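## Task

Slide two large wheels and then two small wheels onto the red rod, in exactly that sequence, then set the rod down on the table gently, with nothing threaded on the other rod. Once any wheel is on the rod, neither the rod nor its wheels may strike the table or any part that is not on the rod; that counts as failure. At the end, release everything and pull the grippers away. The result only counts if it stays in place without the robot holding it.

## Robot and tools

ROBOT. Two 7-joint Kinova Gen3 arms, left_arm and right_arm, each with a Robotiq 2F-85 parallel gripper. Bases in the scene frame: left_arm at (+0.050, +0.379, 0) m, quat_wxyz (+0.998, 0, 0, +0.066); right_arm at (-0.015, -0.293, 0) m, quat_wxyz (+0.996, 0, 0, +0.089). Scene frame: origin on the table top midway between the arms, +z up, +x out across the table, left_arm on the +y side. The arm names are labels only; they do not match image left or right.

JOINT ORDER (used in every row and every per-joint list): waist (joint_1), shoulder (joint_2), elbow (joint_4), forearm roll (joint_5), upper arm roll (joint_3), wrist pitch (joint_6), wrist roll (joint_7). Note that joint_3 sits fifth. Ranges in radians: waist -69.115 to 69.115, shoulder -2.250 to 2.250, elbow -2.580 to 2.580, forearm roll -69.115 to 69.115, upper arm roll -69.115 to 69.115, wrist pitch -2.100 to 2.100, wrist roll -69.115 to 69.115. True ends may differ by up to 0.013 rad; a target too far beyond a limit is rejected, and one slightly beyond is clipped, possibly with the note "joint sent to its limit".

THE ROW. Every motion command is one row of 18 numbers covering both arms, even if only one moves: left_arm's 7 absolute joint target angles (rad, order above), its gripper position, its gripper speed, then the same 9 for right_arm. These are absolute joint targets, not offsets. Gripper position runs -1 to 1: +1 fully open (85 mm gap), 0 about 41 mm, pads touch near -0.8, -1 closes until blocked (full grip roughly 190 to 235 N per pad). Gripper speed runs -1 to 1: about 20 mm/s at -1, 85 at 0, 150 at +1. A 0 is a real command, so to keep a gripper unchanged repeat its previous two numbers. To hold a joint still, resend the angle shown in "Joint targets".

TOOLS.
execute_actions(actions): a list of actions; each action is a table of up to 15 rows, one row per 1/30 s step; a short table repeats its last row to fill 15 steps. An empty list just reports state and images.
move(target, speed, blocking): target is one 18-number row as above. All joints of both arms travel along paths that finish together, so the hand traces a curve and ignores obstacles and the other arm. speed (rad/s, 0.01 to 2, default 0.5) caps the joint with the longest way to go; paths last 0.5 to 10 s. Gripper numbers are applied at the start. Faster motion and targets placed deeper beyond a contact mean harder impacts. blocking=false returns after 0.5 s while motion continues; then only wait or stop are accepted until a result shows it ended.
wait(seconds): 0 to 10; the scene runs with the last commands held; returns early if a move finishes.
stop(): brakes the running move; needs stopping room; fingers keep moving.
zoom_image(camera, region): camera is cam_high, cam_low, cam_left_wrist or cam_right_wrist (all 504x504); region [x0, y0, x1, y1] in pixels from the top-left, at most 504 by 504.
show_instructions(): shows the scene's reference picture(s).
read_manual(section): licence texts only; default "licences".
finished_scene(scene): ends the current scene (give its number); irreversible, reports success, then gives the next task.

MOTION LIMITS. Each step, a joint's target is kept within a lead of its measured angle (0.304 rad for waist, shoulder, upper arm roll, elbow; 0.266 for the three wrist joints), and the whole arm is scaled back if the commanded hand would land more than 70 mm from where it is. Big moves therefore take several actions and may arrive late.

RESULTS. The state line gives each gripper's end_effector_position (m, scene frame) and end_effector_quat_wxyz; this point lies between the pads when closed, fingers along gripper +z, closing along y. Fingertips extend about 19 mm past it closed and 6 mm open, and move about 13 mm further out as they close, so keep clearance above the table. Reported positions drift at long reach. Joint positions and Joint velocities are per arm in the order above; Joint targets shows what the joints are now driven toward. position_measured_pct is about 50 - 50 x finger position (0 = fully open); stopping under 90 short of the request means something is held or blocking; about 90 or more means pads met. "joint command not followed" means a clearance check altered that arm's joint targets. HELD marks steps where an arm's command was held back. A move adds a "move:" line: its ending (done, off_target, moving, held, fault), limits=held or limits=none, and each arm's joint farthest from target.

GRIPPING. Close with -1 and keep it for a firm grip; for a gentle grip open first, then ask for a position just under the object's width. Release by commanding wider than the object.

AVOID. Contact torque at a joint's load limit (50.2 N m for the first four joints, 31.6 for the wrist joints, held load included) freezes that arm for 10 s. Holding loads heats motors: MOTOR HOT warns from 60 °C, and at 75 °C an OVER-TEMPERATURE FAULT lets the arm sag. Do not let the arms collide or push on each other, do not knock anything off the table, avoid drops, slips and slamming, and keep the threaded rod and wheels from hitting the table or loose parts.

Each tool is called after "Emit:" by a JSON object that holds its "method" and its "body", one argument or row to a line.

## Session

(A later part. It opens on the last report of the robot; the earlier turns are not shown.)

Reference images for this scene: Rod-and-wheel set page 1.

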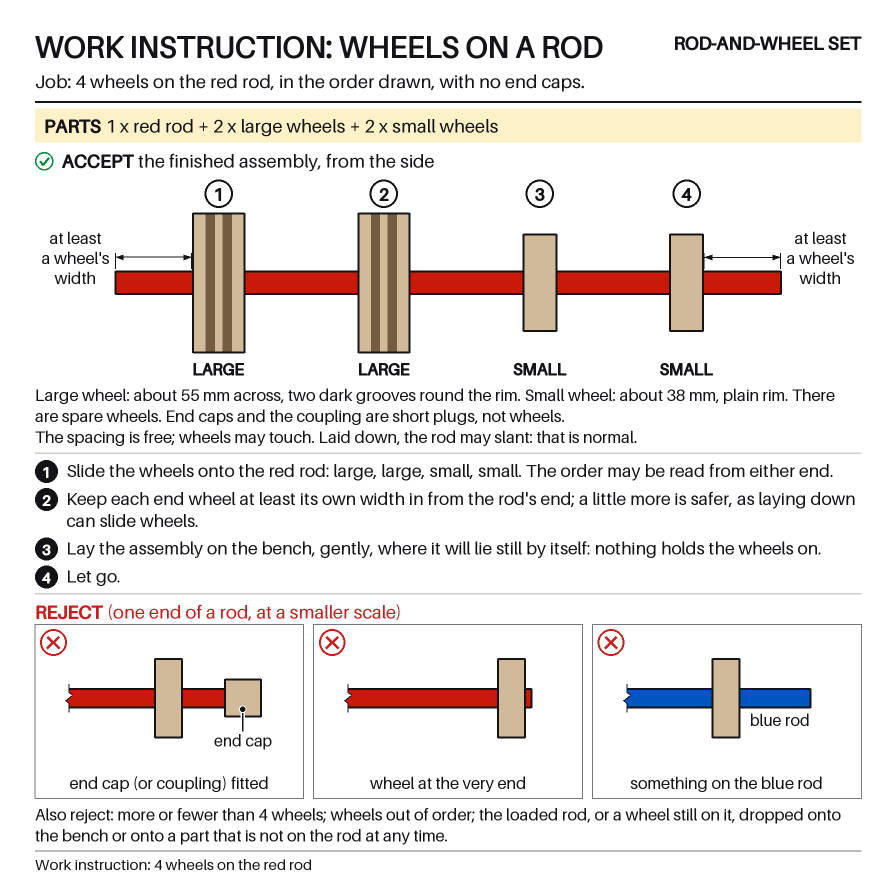

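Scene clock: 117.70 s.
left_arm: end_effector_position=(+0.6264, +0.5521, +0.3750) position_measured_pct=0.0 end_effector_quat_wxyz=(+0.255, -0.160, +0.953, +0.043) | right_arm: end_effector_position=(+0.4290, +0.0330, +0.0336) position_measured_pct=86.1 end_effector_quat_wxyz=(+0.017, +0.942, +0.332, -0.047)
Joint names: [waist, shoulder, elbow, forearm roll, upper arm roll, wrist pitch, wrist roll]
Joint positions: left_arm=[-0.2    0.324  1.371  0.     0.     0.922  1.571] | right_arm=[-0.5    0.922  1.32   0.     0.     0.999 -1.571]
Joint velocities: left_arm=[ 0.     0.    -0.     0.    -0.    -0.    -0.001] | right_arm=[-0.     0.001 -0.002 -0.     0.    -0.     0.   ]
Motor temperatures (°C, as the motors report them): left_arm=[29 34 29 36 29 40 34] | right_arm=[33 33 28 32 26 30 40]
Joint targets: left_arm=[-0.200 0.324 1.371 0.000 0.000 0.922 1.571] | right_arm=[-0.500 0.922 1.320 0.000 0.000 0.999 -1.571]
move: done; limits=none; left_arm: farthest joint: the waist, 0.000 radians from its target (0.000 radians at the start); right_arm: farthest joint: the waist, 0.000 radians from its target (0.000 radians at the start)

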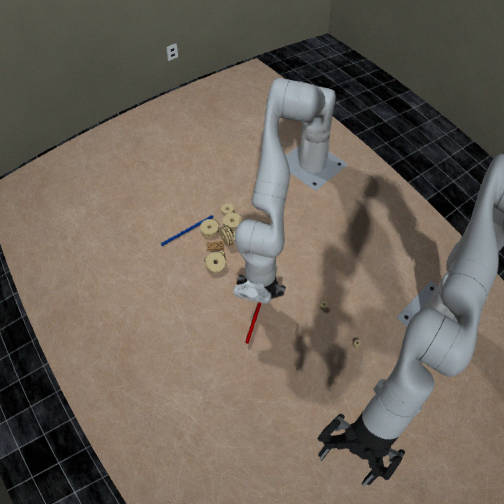

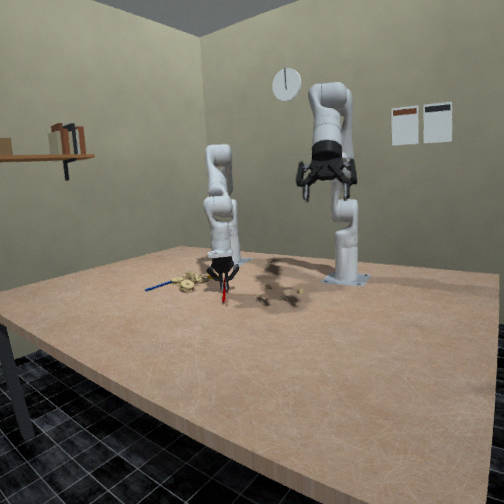

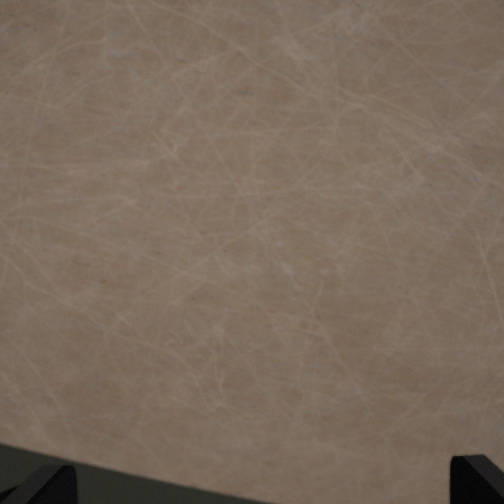

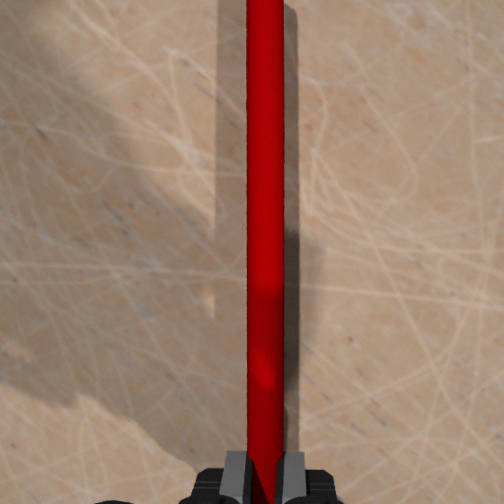

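Emit:
{"method": "execute_actions", "body": {
  "actions": []
}}

Scene clock: 127.30 s.
left_arm: end_effector_position=(+0.6264, +0.5521, +0.3750) position_measured_pct=0.0 end_effector_quat_wxyz=(+0.255, -0.160, +0.953, +0.043) | right_arm: end_effector_position=(+0.4290, +0.0330, +0.0336) position_measured_pct=86.1 end_effector_quat_wxyz=(+0.017, +0.942, +0.332, -0.047)
Joint names: [waist, shoulder, elbow, forearm roll, upper arm roll, wrist pitch, wrist roll]
Joint positions: left_arm=[-0.2    0.324  1.371 -0.     0.     0.922  1.571] | right_arm=[-0.5    0.922  1.32   0.     0.     0.999 -1.571]
Joint velocities: left_arm=[ 0.     0.     0.    -0.     0.    -0.001  0.   ] | right_arm=[ 0.    -0.    -0.001  0.001  0.     0.     0.   ]
Motor temperatures (°C, as the motors report them): left_arm=[29 34 29 36 29 40 34] | right_arm=[33 33 28 32 26 30 40]
Joint targets: left_arm=[-0.200 0.324 1.371 0.000 0.000 0.922 1.571] | right_arm=[-0.500 0.922 1.320 0.000 0.000 0.999 -1.571]

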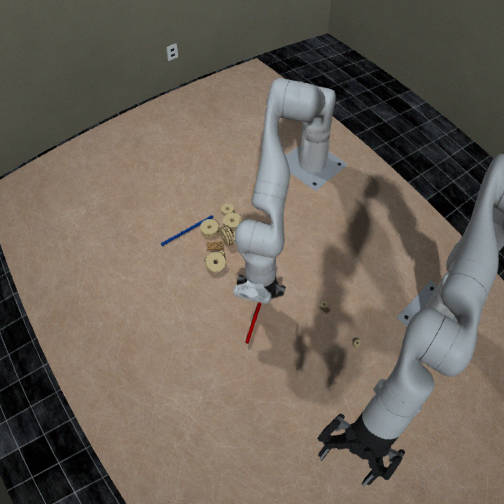

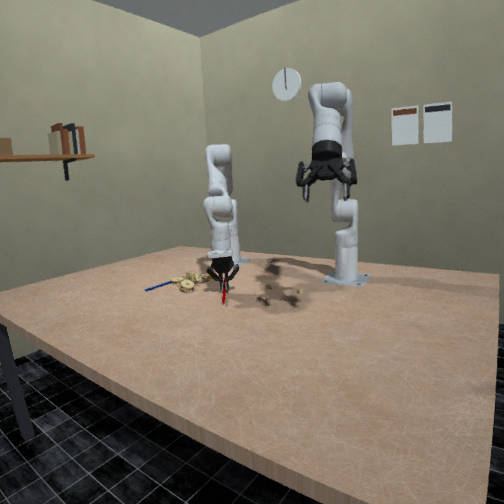

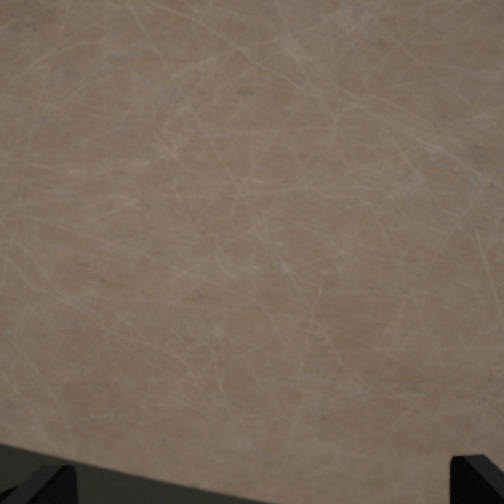

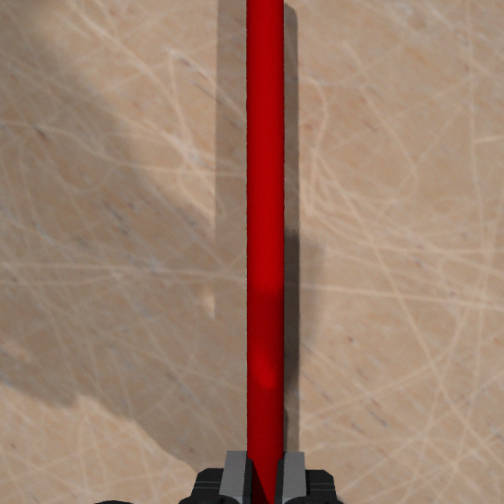

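Emit:
{"method": "move", "body": {
  "target": [-0.2,0.3241,1.3714,0,0,0.9225,1.571,1,0,-0.5,0.9362,1.3261,0,0,0.9794,-1.571,-1,0],
  "speed": 0.03
}}

Emit:
{"method": "move", "body": {
  "target": [-0.2,0.3241,1.3714,0,0,0.9225,1.571,1,0,-0.5,0.9362,1.3261,0,0,0.9794,-1.571,0.3,-0.5],
  "speed": 0.03
}}

Scene clock: 134.93 s.
left_arm: end_effector_position=(+0.6264, +0.5521, +0.3750) position_measured_pct=0.0 end_effector_quat_wxyz=(+0.255, -0.160, +0.953, +0.043) | right_arm: end_effector_position=(+0.4286, +0.0327, +0.0241) position_measured_pct=86.1 end_effector_quat_wxyz=(+0.017, +0.942, +0.332, -0.047)
Joint names: [waist, shoulder, elbow, forearm roll, upper arm roll, wrist pitch, wrist roll]
Joint positions: left_arm=[-0.2    0.324  1.371  0.    -0.     0.922  1.571] | right_arm=[-0.5    0.936  1.326  0.    -0.     0.979 -1.571]
Joint velocities: left_arm=[ 0.    -0.001  0.    -0.001 -0.001 -0.    -0.001] | right_arm=[-0.     0.001 -0.     0.     0.    -0.001 -0.   ]
Motor temperatures (°C, as the motors report them): left_arm=[29 34 29 36 29 40 34] | right_arm=[33 34 28 32 26 30 40]
Joint targets: left_arm=[-0.200 0.324 1.371 0.000 0.000 0.922 1.571] | right_arm=[-0.500 0.936 1.326 0.000 0.000 0.979 -1.571]
move: done; limits=none; left_arm: farthest joint: the waist, 0.000 radians from its target (0.000 radians at the start); right_arm: farthest joint: the waist, 0.000 radians from its target (0.000 radians at the start)

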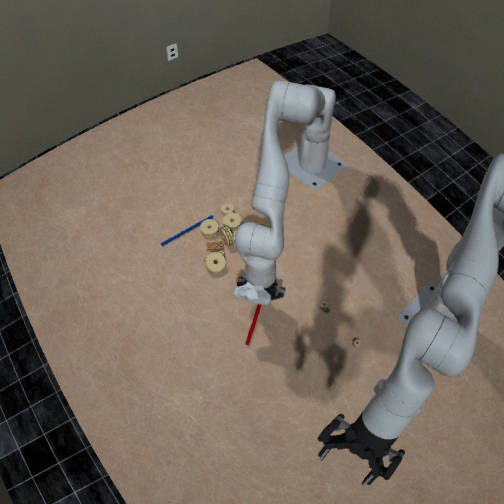

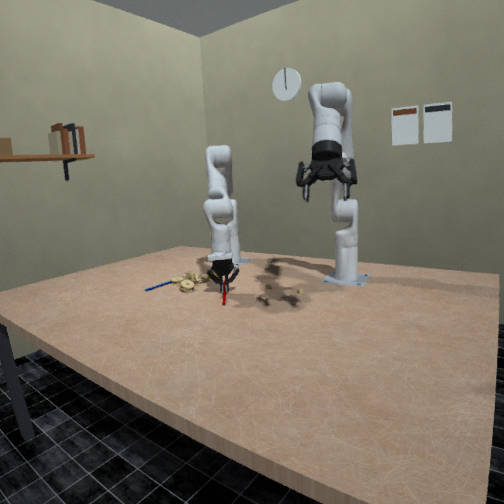

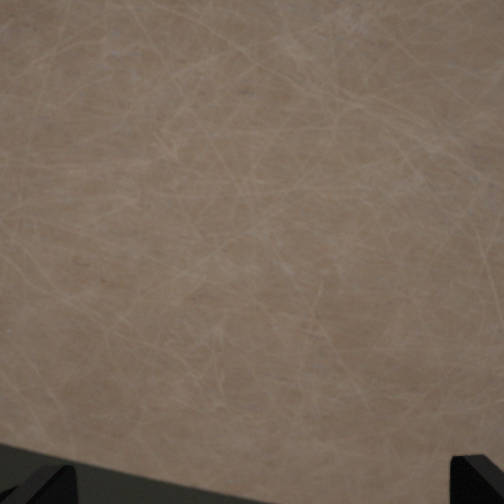

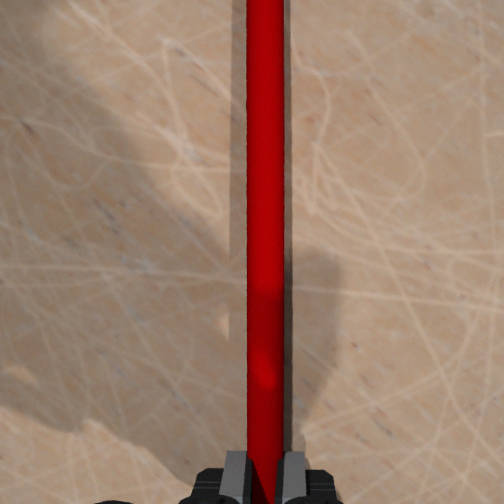

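Scene clock: 136.20 s.
left_arm: end_effector_position=(+0.6264, +0.5521, +0.3750) position_measured_pct=0.0 end_effector_quat_wxyz=(+0.255, -0.160, +0.953, +0.043) | right_arm: end_effector_position=(+0.4286, +0.0327, +0.0241) position_measured_pct=34.9 end_effector_quat_wxyz=(+0.017, +0.942, +0.332, -0.047)
Joint names: [waist, shoulder, elbow, forearm roll, upper arm roll, wrist pitch, wrist roll]
Joint positions: left_arm=[-0.2    0.324  1.371  0.     0.     0.922  1.571] | right_arm=[-0.5    0.936  1.326  0.     0.     0.979 -1.571]
Joint velocities: left_arm=[ 0.    -0.001 -0.    -0.     0.    -0.     0.   ] | right_arm=[-0.    -0.     0.002 -0.    -0.     0.     0.   ]
Motor temperatures (°C, as the motors report them): left_arm=[29 34 29 36 29 40 34] | right_arm=[33 34 28 32 26 30 40]
Joint targets: left_arm=[-0.200 0.324 1.371 0.000 0.000 0.922 1.571] | right_arm=[-0.500 0.936 1.326 0.000 0.000 0.979 -1.571]
move: done; limits=none; left_arm: farthest joint: the waist, 0.000 radians from its target (0.000 radians at the start); right_arm: farthest joint: the waist, 0.000 radians from its target (0.000 radians at the start)

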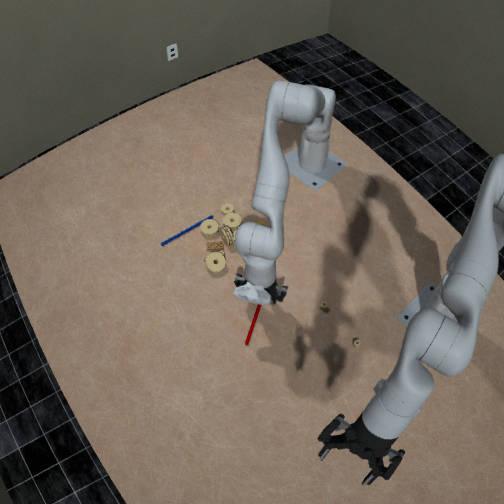

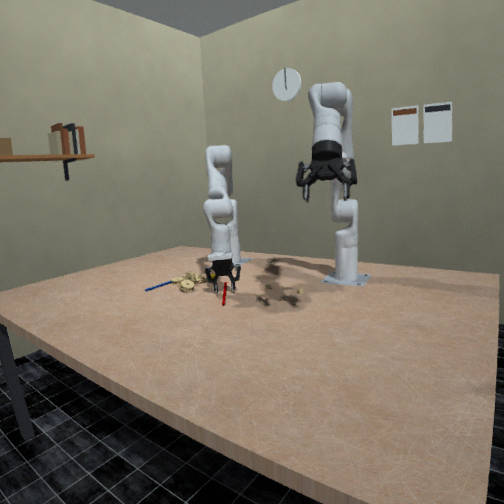

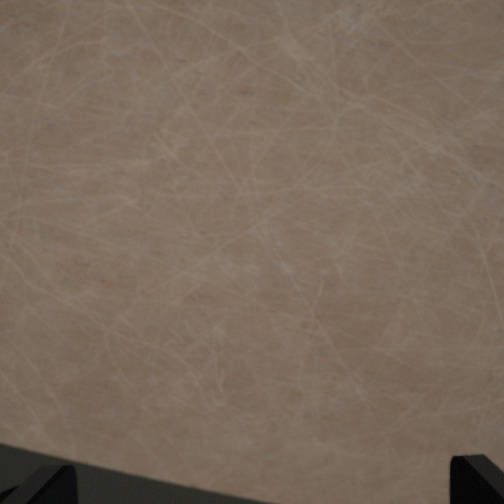

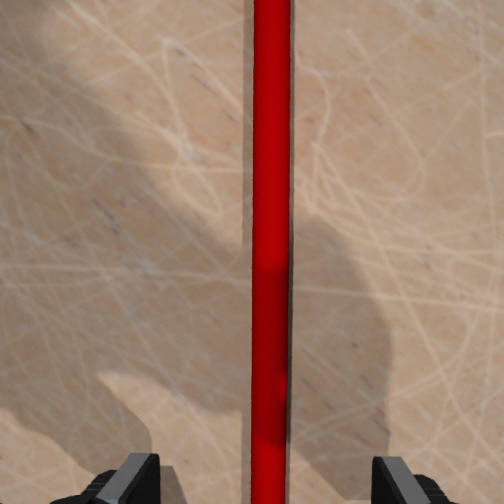

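Emit:
{"method": "move", "body": {
  "target": [-0.2,0.3241,1.3714,0,0,0.9225,1.571,1,0,-0.5,0.9172,1.2999,0,0,0.9245,-1.571,0.3,-0.5],
  "speed": 0.1
}}

Scene clock: 140.83 s.
left_arm: end_effector_position=(+0.6264, +0.5521, +0.3750) position_measured_pct=0.0 end_effector_quat_wxyz=(+0.255, -0.160, +0.953, +0.043) | right_arm: end_effector_position=(+0.4560, +0.0548, +0.0400) position_measured_pct=34.9 end_effector_quat_wxyz=(+0.000, +0.943, +0.333, -0.000)
Joint names: [waist, shoulder, elbow, forearm roll, upper arm roll, wrist pitch, wrist roll]
Joint positions: left_arm=[-0.2    0.324  1.371  0.     0.     0.922  1.571] | right_arm=[-0.5    0.917  1.3    0.     0.     0.925 -1.571]
Joint velocities: left_arm=[ 0.    -0.001  0.    -0.002 -0.     0.     0.   ] | right_arm=[-0.    -0.    -0.001 -0.    -0.    -0.    -0.   ]
Motor temperatures (°C, as the motors report them): left_arm=[29 34 29 36 29 40 34] | right_arm=[33 34 28 32 26 30 40]
Joint targets: left_arm=[-0.200 0.324 1.371 0.000 0.000 0.922 1.571] | right_arm=[-0.500 0.917 1.300 0.000 0.000 0.925 -1.571]
move: done; limits=none; left_arm: farthest joint: the waist, 0.000 radians from its target (0.000 radians at the start); right_arm: farthest joint: the waist, 0.000 radians from its target (0.000 radians at the start)

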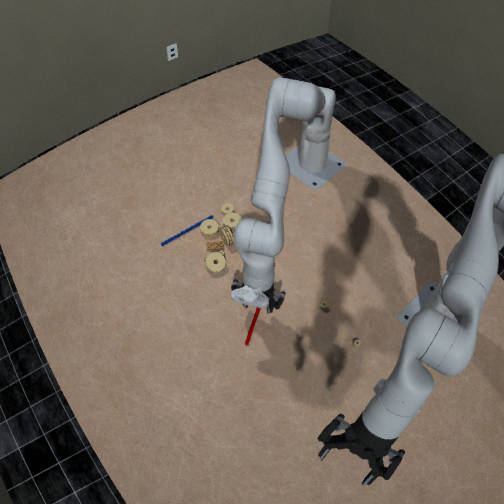

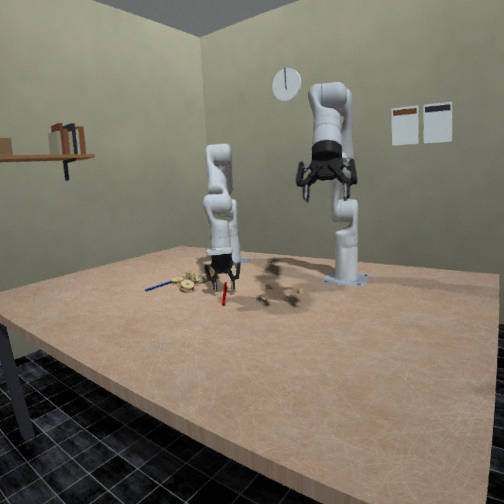

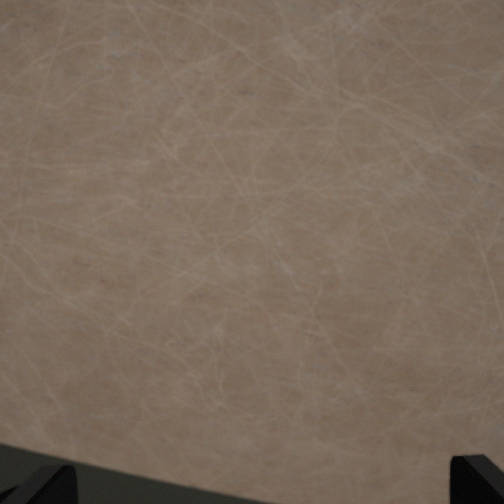

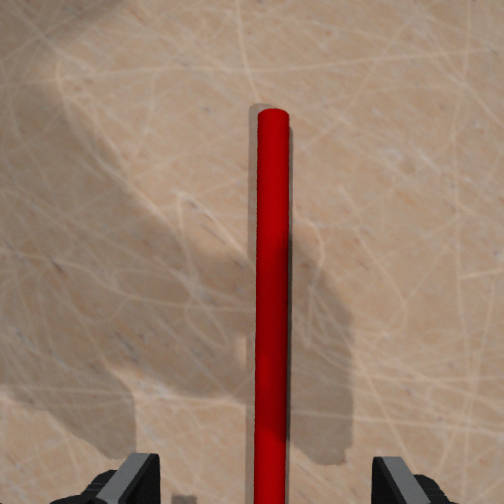

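Emit:
{"method": "move", "body": {
  "target": [-0.2,0.3241,1.3714,0,0,0.9225,1.571,1,0,-0.5,0.9264,1.3435,0,0,0.8717,-1.571,0.3,-0.5],
  "speed": 0.05
}}

Emit:
{"method": "move", "body": {
  "target": [-0.2,0.3241,1.3714,0,0,0.9225,1.571,1,0,-0.5,0.9264,1.3435,0,0,0.8717,-1.571,-1,-0.5],
  "speed": 0.05
}}

Scene clock: 146.80 s.
left_arm: end_effector_position=(+0.6264, +0.5521, +0.3750) position_measured_pct=0.0 end_effector_quat_wxyz=(+0.255, -0.160, +0.953, +0.043) | right_arm: end_effector_position=(+0.4497, +0.0497, +0.0240) position_measured_pct=34.9 end_effector_quat_wxyz=(+0.000, +0.943, +0.333, -0.000)
Joint names: [waist, shoulder, elbow, forearm roll, upper arm roll, wrist pitch, wrist roll]
Joint positions: left_arm=[-0.2    0.324  1.371  0.     0.     0.922  1.571] | right_arm=[-0.5    0.926  1.343  0.    -0.     0.872 -1.571]
Joint velocities: left_arm=[ 0.     0.     0.    -0.001  0.    -0.     0.   ] | right_arm=[-0.    -0.    -0.002 -0.    -0.    -0.001 -0.   ]
Motor temperatures (°C, as the motors report them): left_arm=[29 34 29 36 29 40 34] | right_arm=[33 34 28 32 26 30 40]
Joint targets: left_arm=[-0.200 0.324 1.371 0.000 0.000 0.922 1.571] | right_arm=[-0.500 0.926 1.343 0.000 0.000 0.872 -1.571]
move: done; limits=none; left_arm: farthest joint: the waist, 0.000 radians from its target (0.000 radians at the start); right_arm: farthest joint: the waist, 0.000 radians from its target (0.000 radians at the start)

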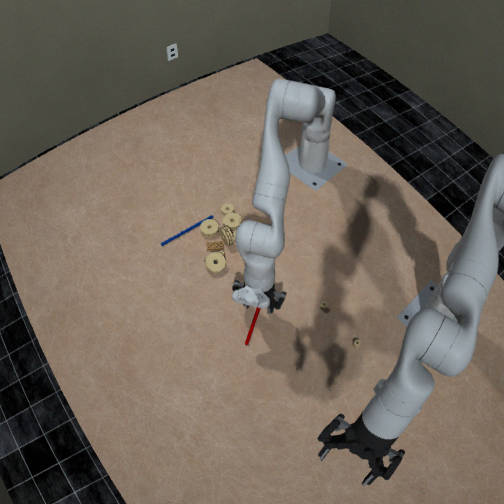

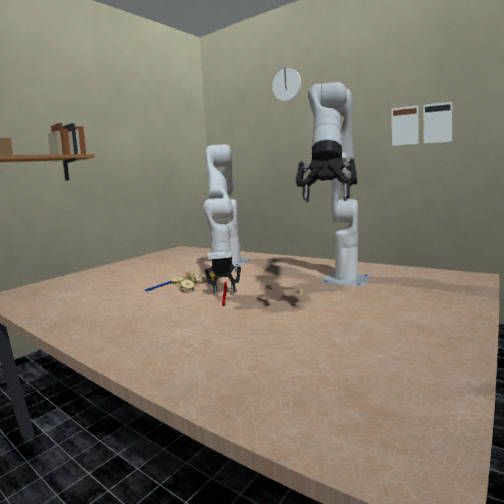

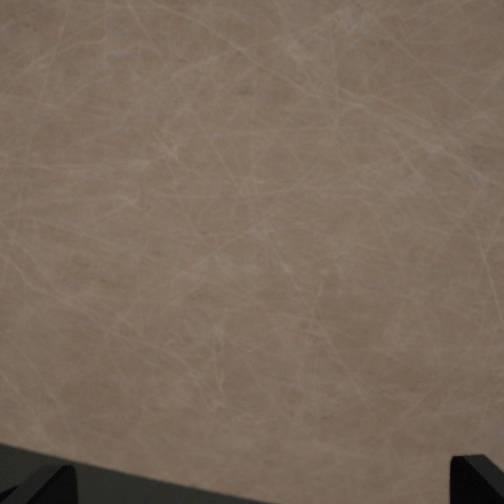

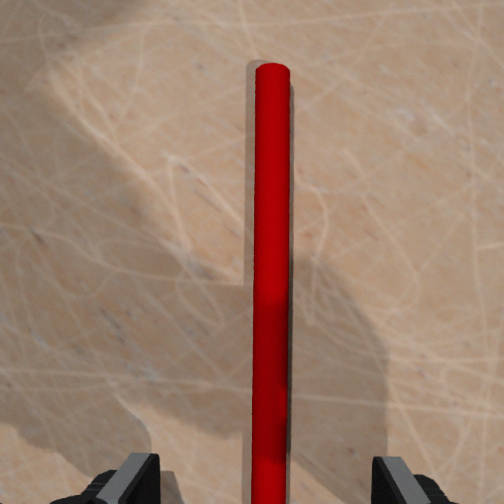

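Scene clock: 148.13 s.
left_arm: end_effector_position=(+0.6264, +0.5521, +0.3750) position_measured_pct=0.0 end_effector_quat_wxyz=(+0.255, -0.160, +0.953, +0.043) | right_arm: end_effector_position=(+0.4499, +0.0499, +0.0245) position_measured_pct=87.3 end_effector_quat_wxyz=(-0.000, +0.943, +0.333, +0.000)
Joint names: [waist, shoulder, elbow, forearm roll, upper arm roll, wrist pitch, wrist roll]
Joint positions: left_arm=[-0.2    0.324  1.371  0.     0.     0.922  1.571] | right_arm=[-0.5    0.926  1.343 -0.     0.     0.872 -1.571]
Joint velocities: left_arm=[ 0.    -0.002 -0.     0.001 -0.    -0.001  0.   ] | right_arm=[-0.     0.     0.001  0.    -0.    -0.     0.   ]
Motor temperatures (°C, as the motors report them): left_arm=[29 34 29 36 29 40 34] | right_arm=[33 34 28 32 26 30 40]
Joint targets: left_arm=[-0.200 0.324 1.371 0.000 0.000 0.922 1.571] | right_arm=[-0.500 0.926 1.343 0.000 0.000 0.872 -1.571]
move: done; limits=none; left_arm: farthest joint: the waist, 0.000 radians from its target (0.000 radians at the start); right_arm: farthest joint: the shoulder, 0.001 radians from its target (0.000 radians at the start)

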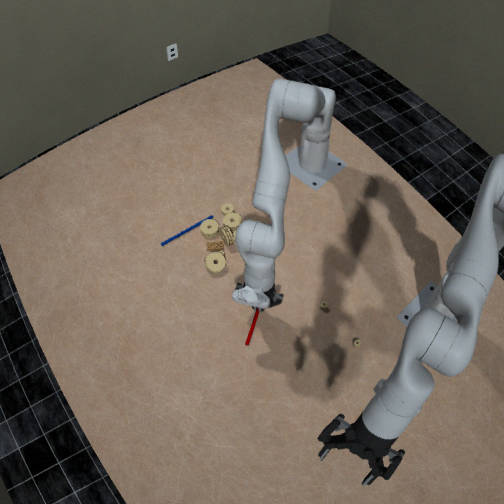

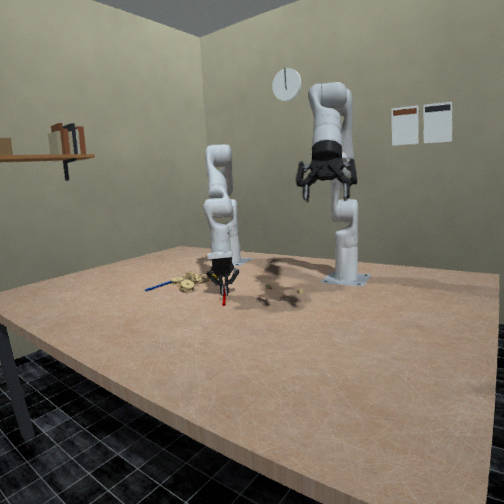

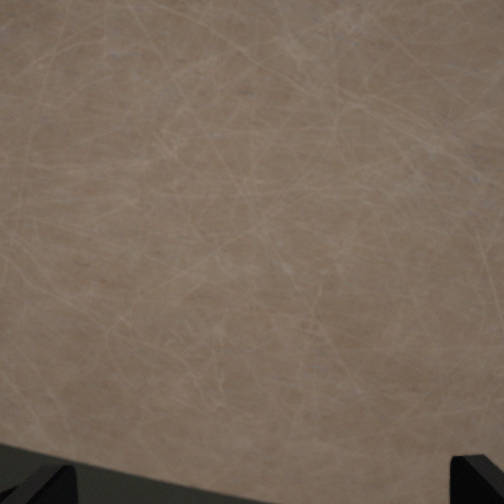

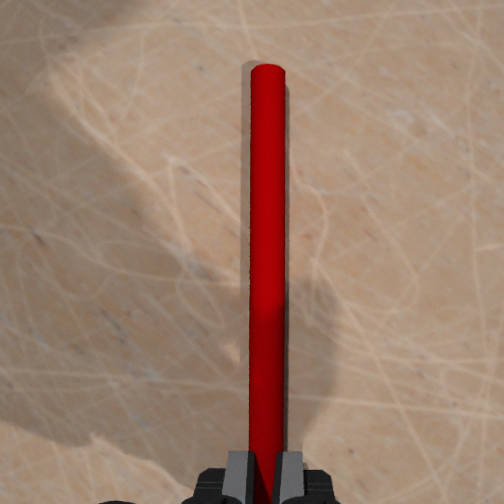

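Emit:
{"method": "move", "body": {
  "target": [-0.2,0.3241,1.3714,0,0,0.9225,1.571,1,0,-0.5,0.6791,1.3928,0,0,1.0481,-1.571,-1,-0.5],
  "speed": 0.4
}}

Emit:
{"method": "move", "body": {
  "target": [-0.2,0.3241,1.3714,0,0,0.9225,1.571,1,0,-0.372,0.3669,2.182,0,0,-0.208,-1.571,-1,-0.5],
  "speed": 0.8
}}

Emit:
{"method": "move", "body": {
  "target": [-0.2,0.3241,1.3714,0,0,0.9225,1.571,1,0,-0.372,1.017,2.346,0,0,-1.792,-1.571,-1,-0.5],
  "speed": 0.8
}}

Scene clock: 155.37 s.
left_arm: end_effector_position=(+0.6264, +0.5521, +0.3750) position_measured_pct=0.0 end_effector_quat_wxyz=(+0.255, -0.160, +0.953, +0.043) | right_arm: end_effector_position=(+0.4261, +0.0307, +0.1499) position_measured_pct=87.3 end_effector_quat_wxyz=(-0.004, +0.943, +0.333, +0.010)
Joint names: [waist, shoulder, elbow, forearm roll, upper arm roll, wrist pitch, wrist roll]
Joint positions: left_arm=[-0.2    0.324  1.371  0.     0.     0.922  1.571] | right_arm=[-0.5    0.679  1.393  0.     0.     1.048 -1.571]
Joint velocities: left_arm=[ 0.     0.001 -0.    -0.    -0.    -0.     0.   ] | right_arm=[-0.    -0.002 -0.    -0.    -0.     0.    -0.   ]
Motor temperatures (°C, as the motors report them): left_arm=[29 34 29 36 29 40 34] | right_arm=[33 34 28 32 26 30 40]
Joint targets: left_arm=[-0.200 0.324 1.371 0.000 0.000 0.922 1.571] | right_arm=[-0.500 0.679 1.393 0.000 0.000 1.048 -1.571]
move: done; limits=none; left_arm: farthest joint: the waist, 0.000 radians from its target (0.000 radians at the start); right_arm: farthest joint: the waist, 0.000 radians from its target (0.000 radians at the start)

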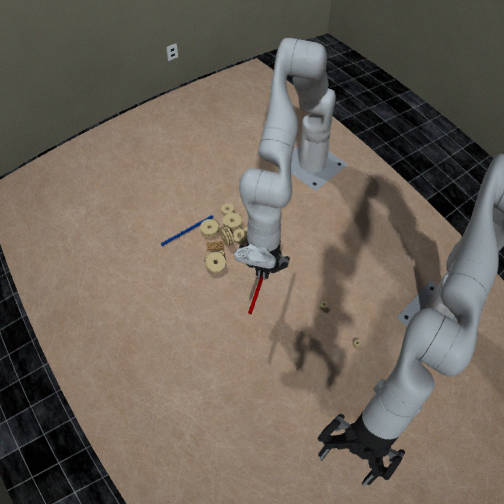

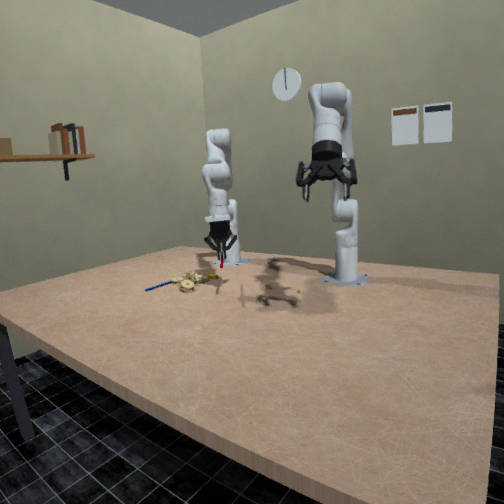

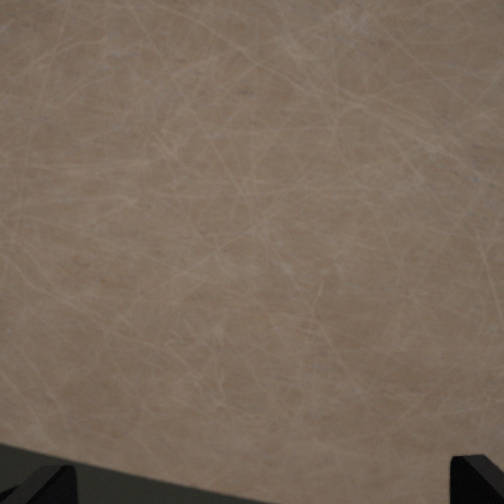

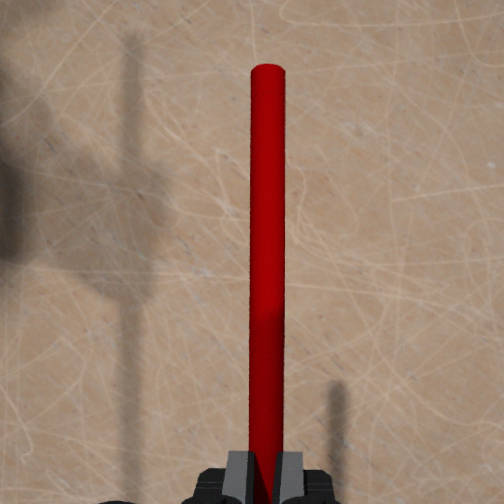

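Scene clock: 157.43 s.
left_arm: end_effector_position=(+0.6264, +0.5521, +0.3750) position_measured_pct=0.0 end_effector_quat_wxyz=(+0.255, -0.160, +0.953, +0.043) | right_arm: end_effector_position=(+0.4666, -0.0265, +0.1999) position_measured_pct=87.3 end_effector_quat_wxyz=(-0.106, +0.886, +0.250, +0.375)
Joint names: [waist, shoulder, elbow, forearm roll, upper arm roll, wrist pitch, wrist roll]
Joint positions: left_arm=[-0.2    0.324  1.371 -0.     0.     0.922  1.571] | right_arm=[-0.372  0.367  2.182 -0.     0.    -0.208 -1.571]
Joint velocities: left_arm=[ 0.     0.     0.     0.001 -0.    -0.     0.001] | right_arm=[ 0.001 -0.003  0.002  0.    -0.    -0.     0.   ]
Motor temperatures (°C, as the motors report them): left_arm=[29 34 29 36 29 40 34] | right_arm=[33 34 28 32 26 30 40]
Joint targets: left_arm=[-0.200 0.324 1.371 0.000 0.000 0.922 1.571] | right_arm=[-0.372 0.367 2.182 0.000 0.000 -0.208 -1.571]
move: done; limits=none; left_arm: farthest joint: the waist, 0.000 radians from its target (0.000 radians at the start); right_arm: farthest joint: the waist, 0.000 radians from its target (0.128 radians at the start)

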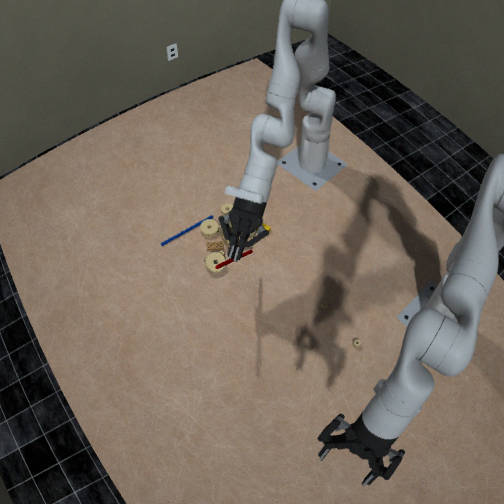

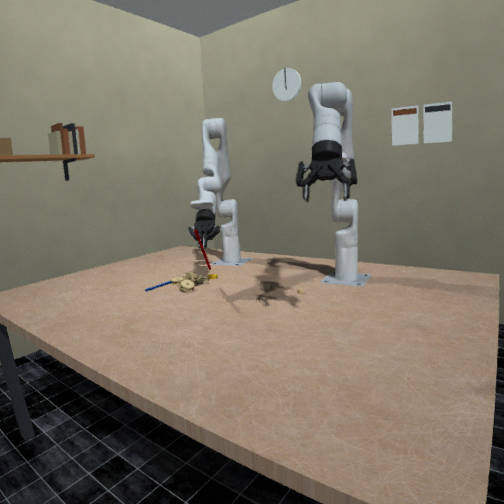

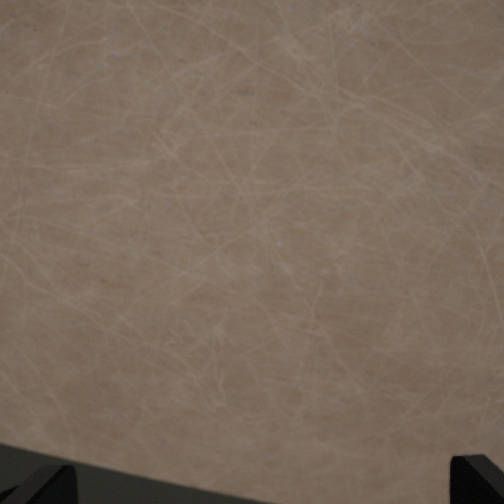

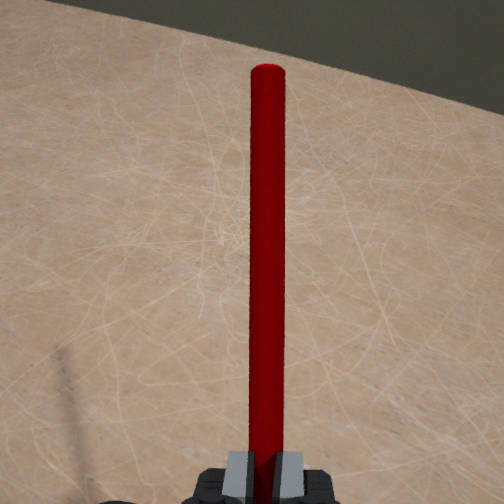

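Scene clock: 160.00 s.
left_arm: end_effector_position=(+0.6264, +0.5521, +0.3750) position_measured_pct=0.0 end_effector_quat_wxyz=(+0.255, -0.160, +0.953, +0.043) | right_arm: end_effector_position=(+0.5094, -0.0003, +0.1995) position_measured_pct=87.3 end_effector_quat_wxyz=(-0.192, +0.680, +0.192, +0.680)
Joint names: [waist, shoulder, elbow, forearm roll, upper arm roll, wrist pitch, wrist roll]
Joint positions: left_arm=[-0.2    0.324  1.371  0.     0.     0.922  1.571] | right_arm=[-0.372  1.017  2.346  0.    -0.    -1.792 -1.571]
Joint velocities: left_arm=[-0.001 -0.001  0.    -0.     0.    -0.     0.   ] | right_arm=[ 0.     0.003  0.    -0.     0.    -0.     0.   ]
Motor temperatures (°C, as the motors report them): left_arm=[29 34 29 36 29 40 34] | right_arm=[33 34 28 32 26 30 40]
Joint targets: left_arm=[-0.200 0.324 1.371 0.000 0.000 0.922 1.571] | right_arm=[-0.372 1.017 2.346 0.000 0.000 -1.792 -1.571]
move: done; limits=none; left_arm: farthest joint: the waist, 0.000 radians from its target (0.000 radians at the start); right_arm: farthest joint: the waist, 0.000 radians from its target (0.000 radians at the start)

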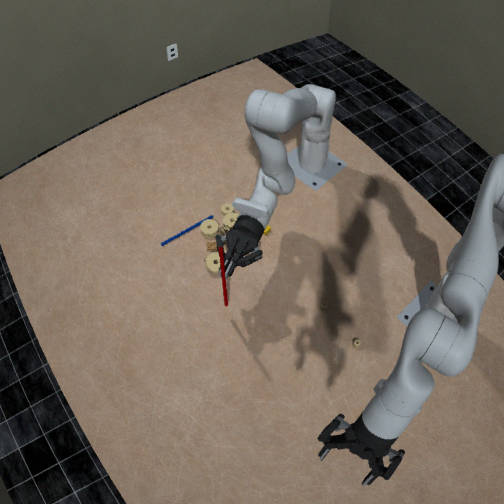

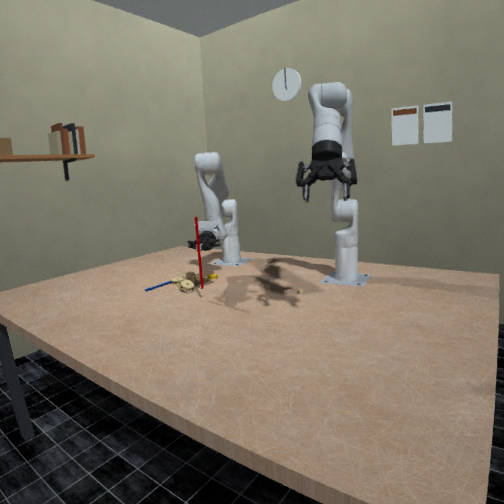

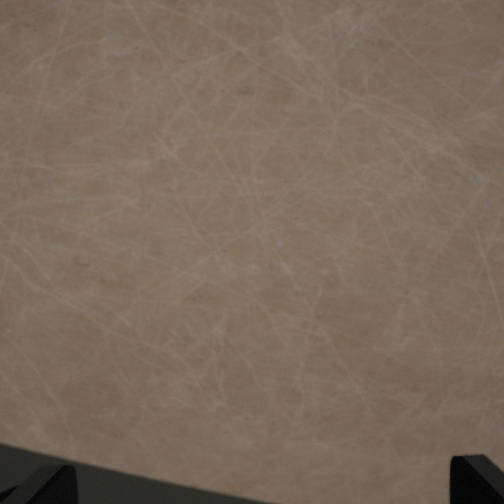

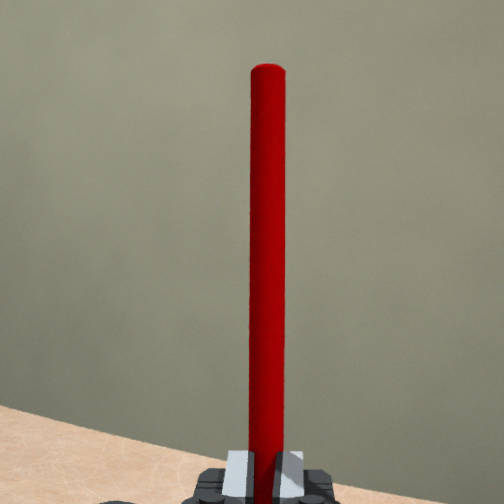

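Emit:
{"method": "move", "body": {
  "target": [1.096,0.75,0.70,0,0,1.168,1.571,0.6,0,0.578,1.017,2.346,0,0,-1.792,-1.571,-1,-0.5],
  "speed": 0.8
}}

Scene clock: 168.77 s.
left_arm: end_effector_position=(+0.4600, -0.2544, +0.3611) position_measured_pct=19.8 end_effector_quat_wxyz=(+0.229, +0.447, +0.856, -0.120) | right_arm: end_effector_position=(+0.5283, -0.5494, +0.1993) position_measured_pct=87.3 end_effector_quat_wxyz=(+0.140, +0.693, -0.140, +0.693)
Joint names: [waist, shoulder, elbow, forearm roll, upper arm roll, wrist pitch, wrist roll]
Joint positions: left_arm=[1.096 0.75  0.7   0.    0.    1.168 1.571] | right_arm=[ 0.578  1.017  2.346 -0.     0.    -1.792 -1.571]
Joint velocities: left_arm=[ 0.004  0.002 -0.    -0.001 -0.    -0.001  0.   ] | right_arm=[ 0.    -0.    -0.001 -0.    -0.    -0.     0.   ]
Motor temperatures (°C, as the motors report them): left_arm=[29 34 29 36 29 40 34] | right_arm=[33 34 28 32 26 30 40]
Joint targets: left_arm=[1.096 0.750 0.700 0.000 0.000 1.168 1.571] | right_arm=[0.578 1.017 2.346 0.000 0.000 -1.792 -1.571]
move: done; limits=none; left_arm: farthest joint: the waist, 0.000 radians from its target (1.296 radians at the start); right_arm: farthest joint: the waist, 0.000 radians from its target (0.950 radians at the start)

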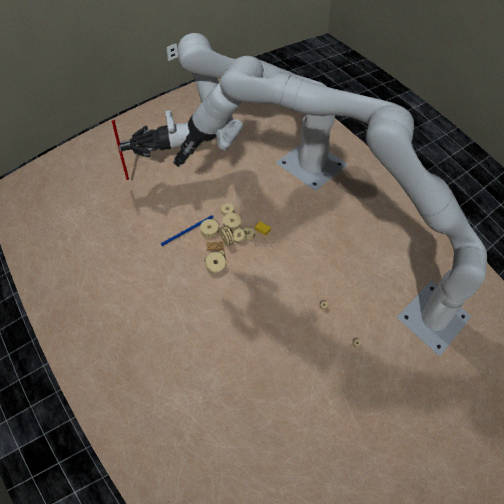

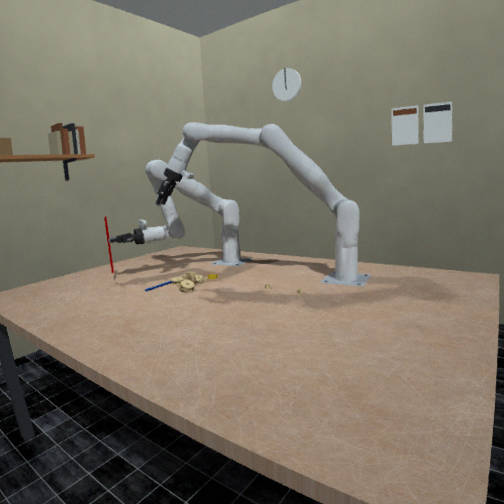

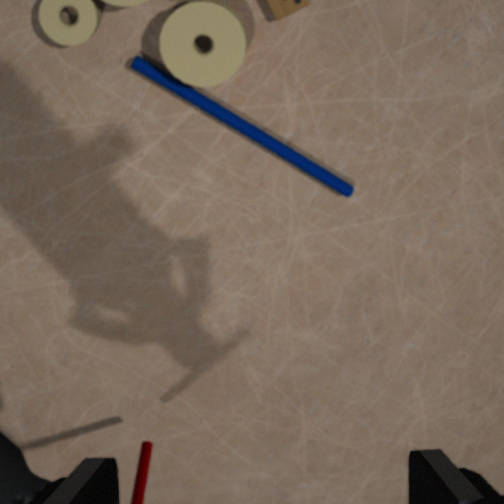

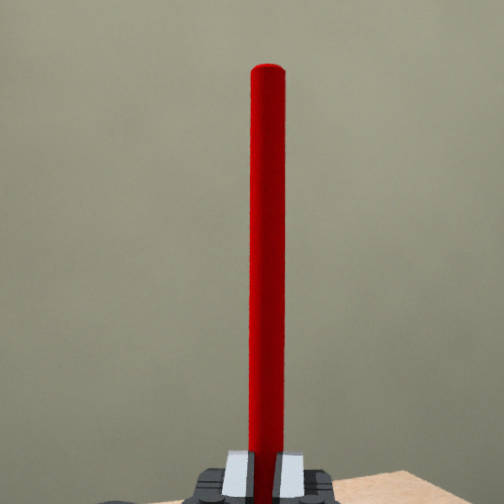

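Emit:
{"method": "move", "body": {
  "target": [1.12,0.4958,1.5192,0,0,0.603,1.571,0.6,0,0.578,1.017,2.346,0,0,-1.792,-1.571,-1,-0.5],
  "speed": 0.8
}}

Scene clock: 180.27 s.
left_arm: end_effector_position=(+0.3813, -0.1683, +0.2501) position_measured_pct=19.8 end_effector_quat_wxyz=(+0.228, +0.458, +0.851, -0.123) | right_arm: end_effector_position=(+0.5283, -0.5494, +0.1993) position_measured_pct=87.3 end_effector_quat_wxyz=(+0.140, +0.693, -0.140, +0.693)
Joint names: [waist, shoulder, elbow, forearm roll, upper arm roll, wrist pitch, wrist roll]
Joint positions: left_arm=[1.12  0.496 1.519 0.    0.    0.603 1.571] | right_arm=[ 0.578  1.017  2.346 -0.     0.    -1.792 -1.571]
Joint velocities: left_arm=[-0.001 -0.003  0.    -0.001  0.    -0.001  0.   ] | right_arm=[ 0.001  0.    -0.    -0.    -0.    -0.    -0.   ]
Motor temperatures (°C, as the motors report them): left_arm=[29 34 29 36 29 40 34] | right_arm=[33 34 28 32 26 30 40]
Joint targets: left_arm=[1.120 0.496 1.519 0.000 0.000 0.603 1.571] | right_arm=[0.578 1.017 2.346 0.000 0.000 -1.792 -1.571]
move: done; limits=none; left_arm: farthest joint: the waist, 0.000 radians from its target (0.024 radians at the start); right_arm: farthest joint: the waist, 0.000 radians from its target (0.000 radians at the start)

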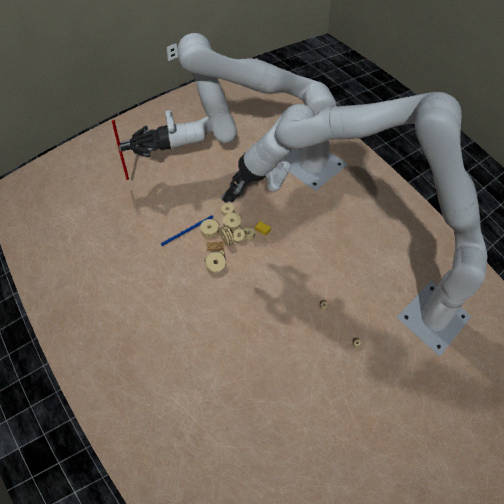

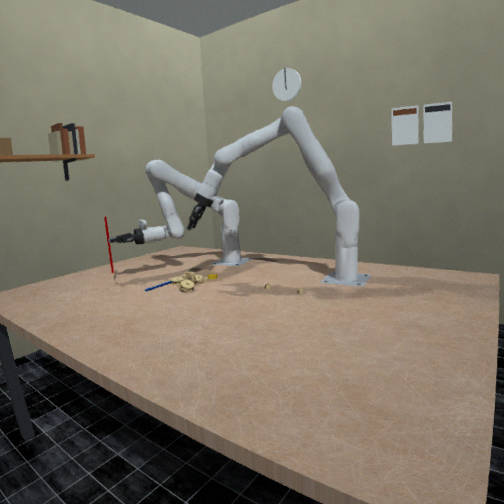

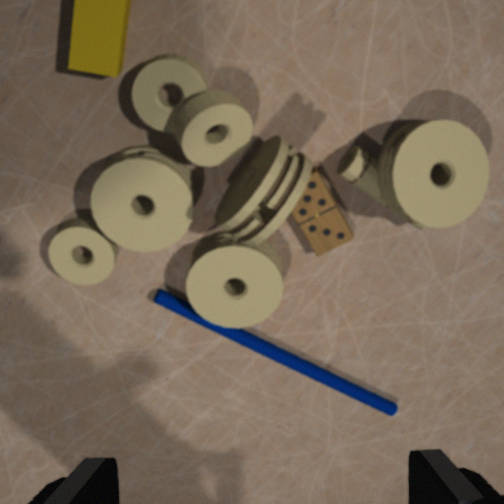

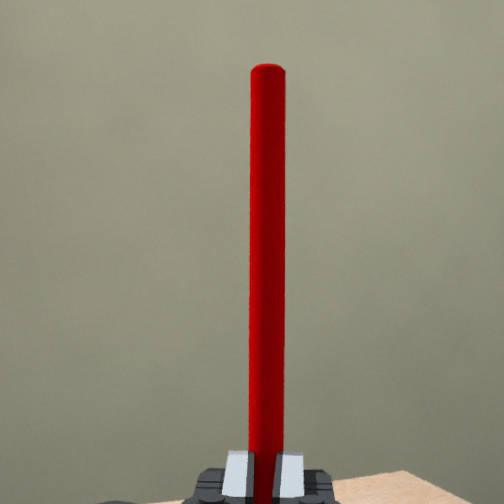

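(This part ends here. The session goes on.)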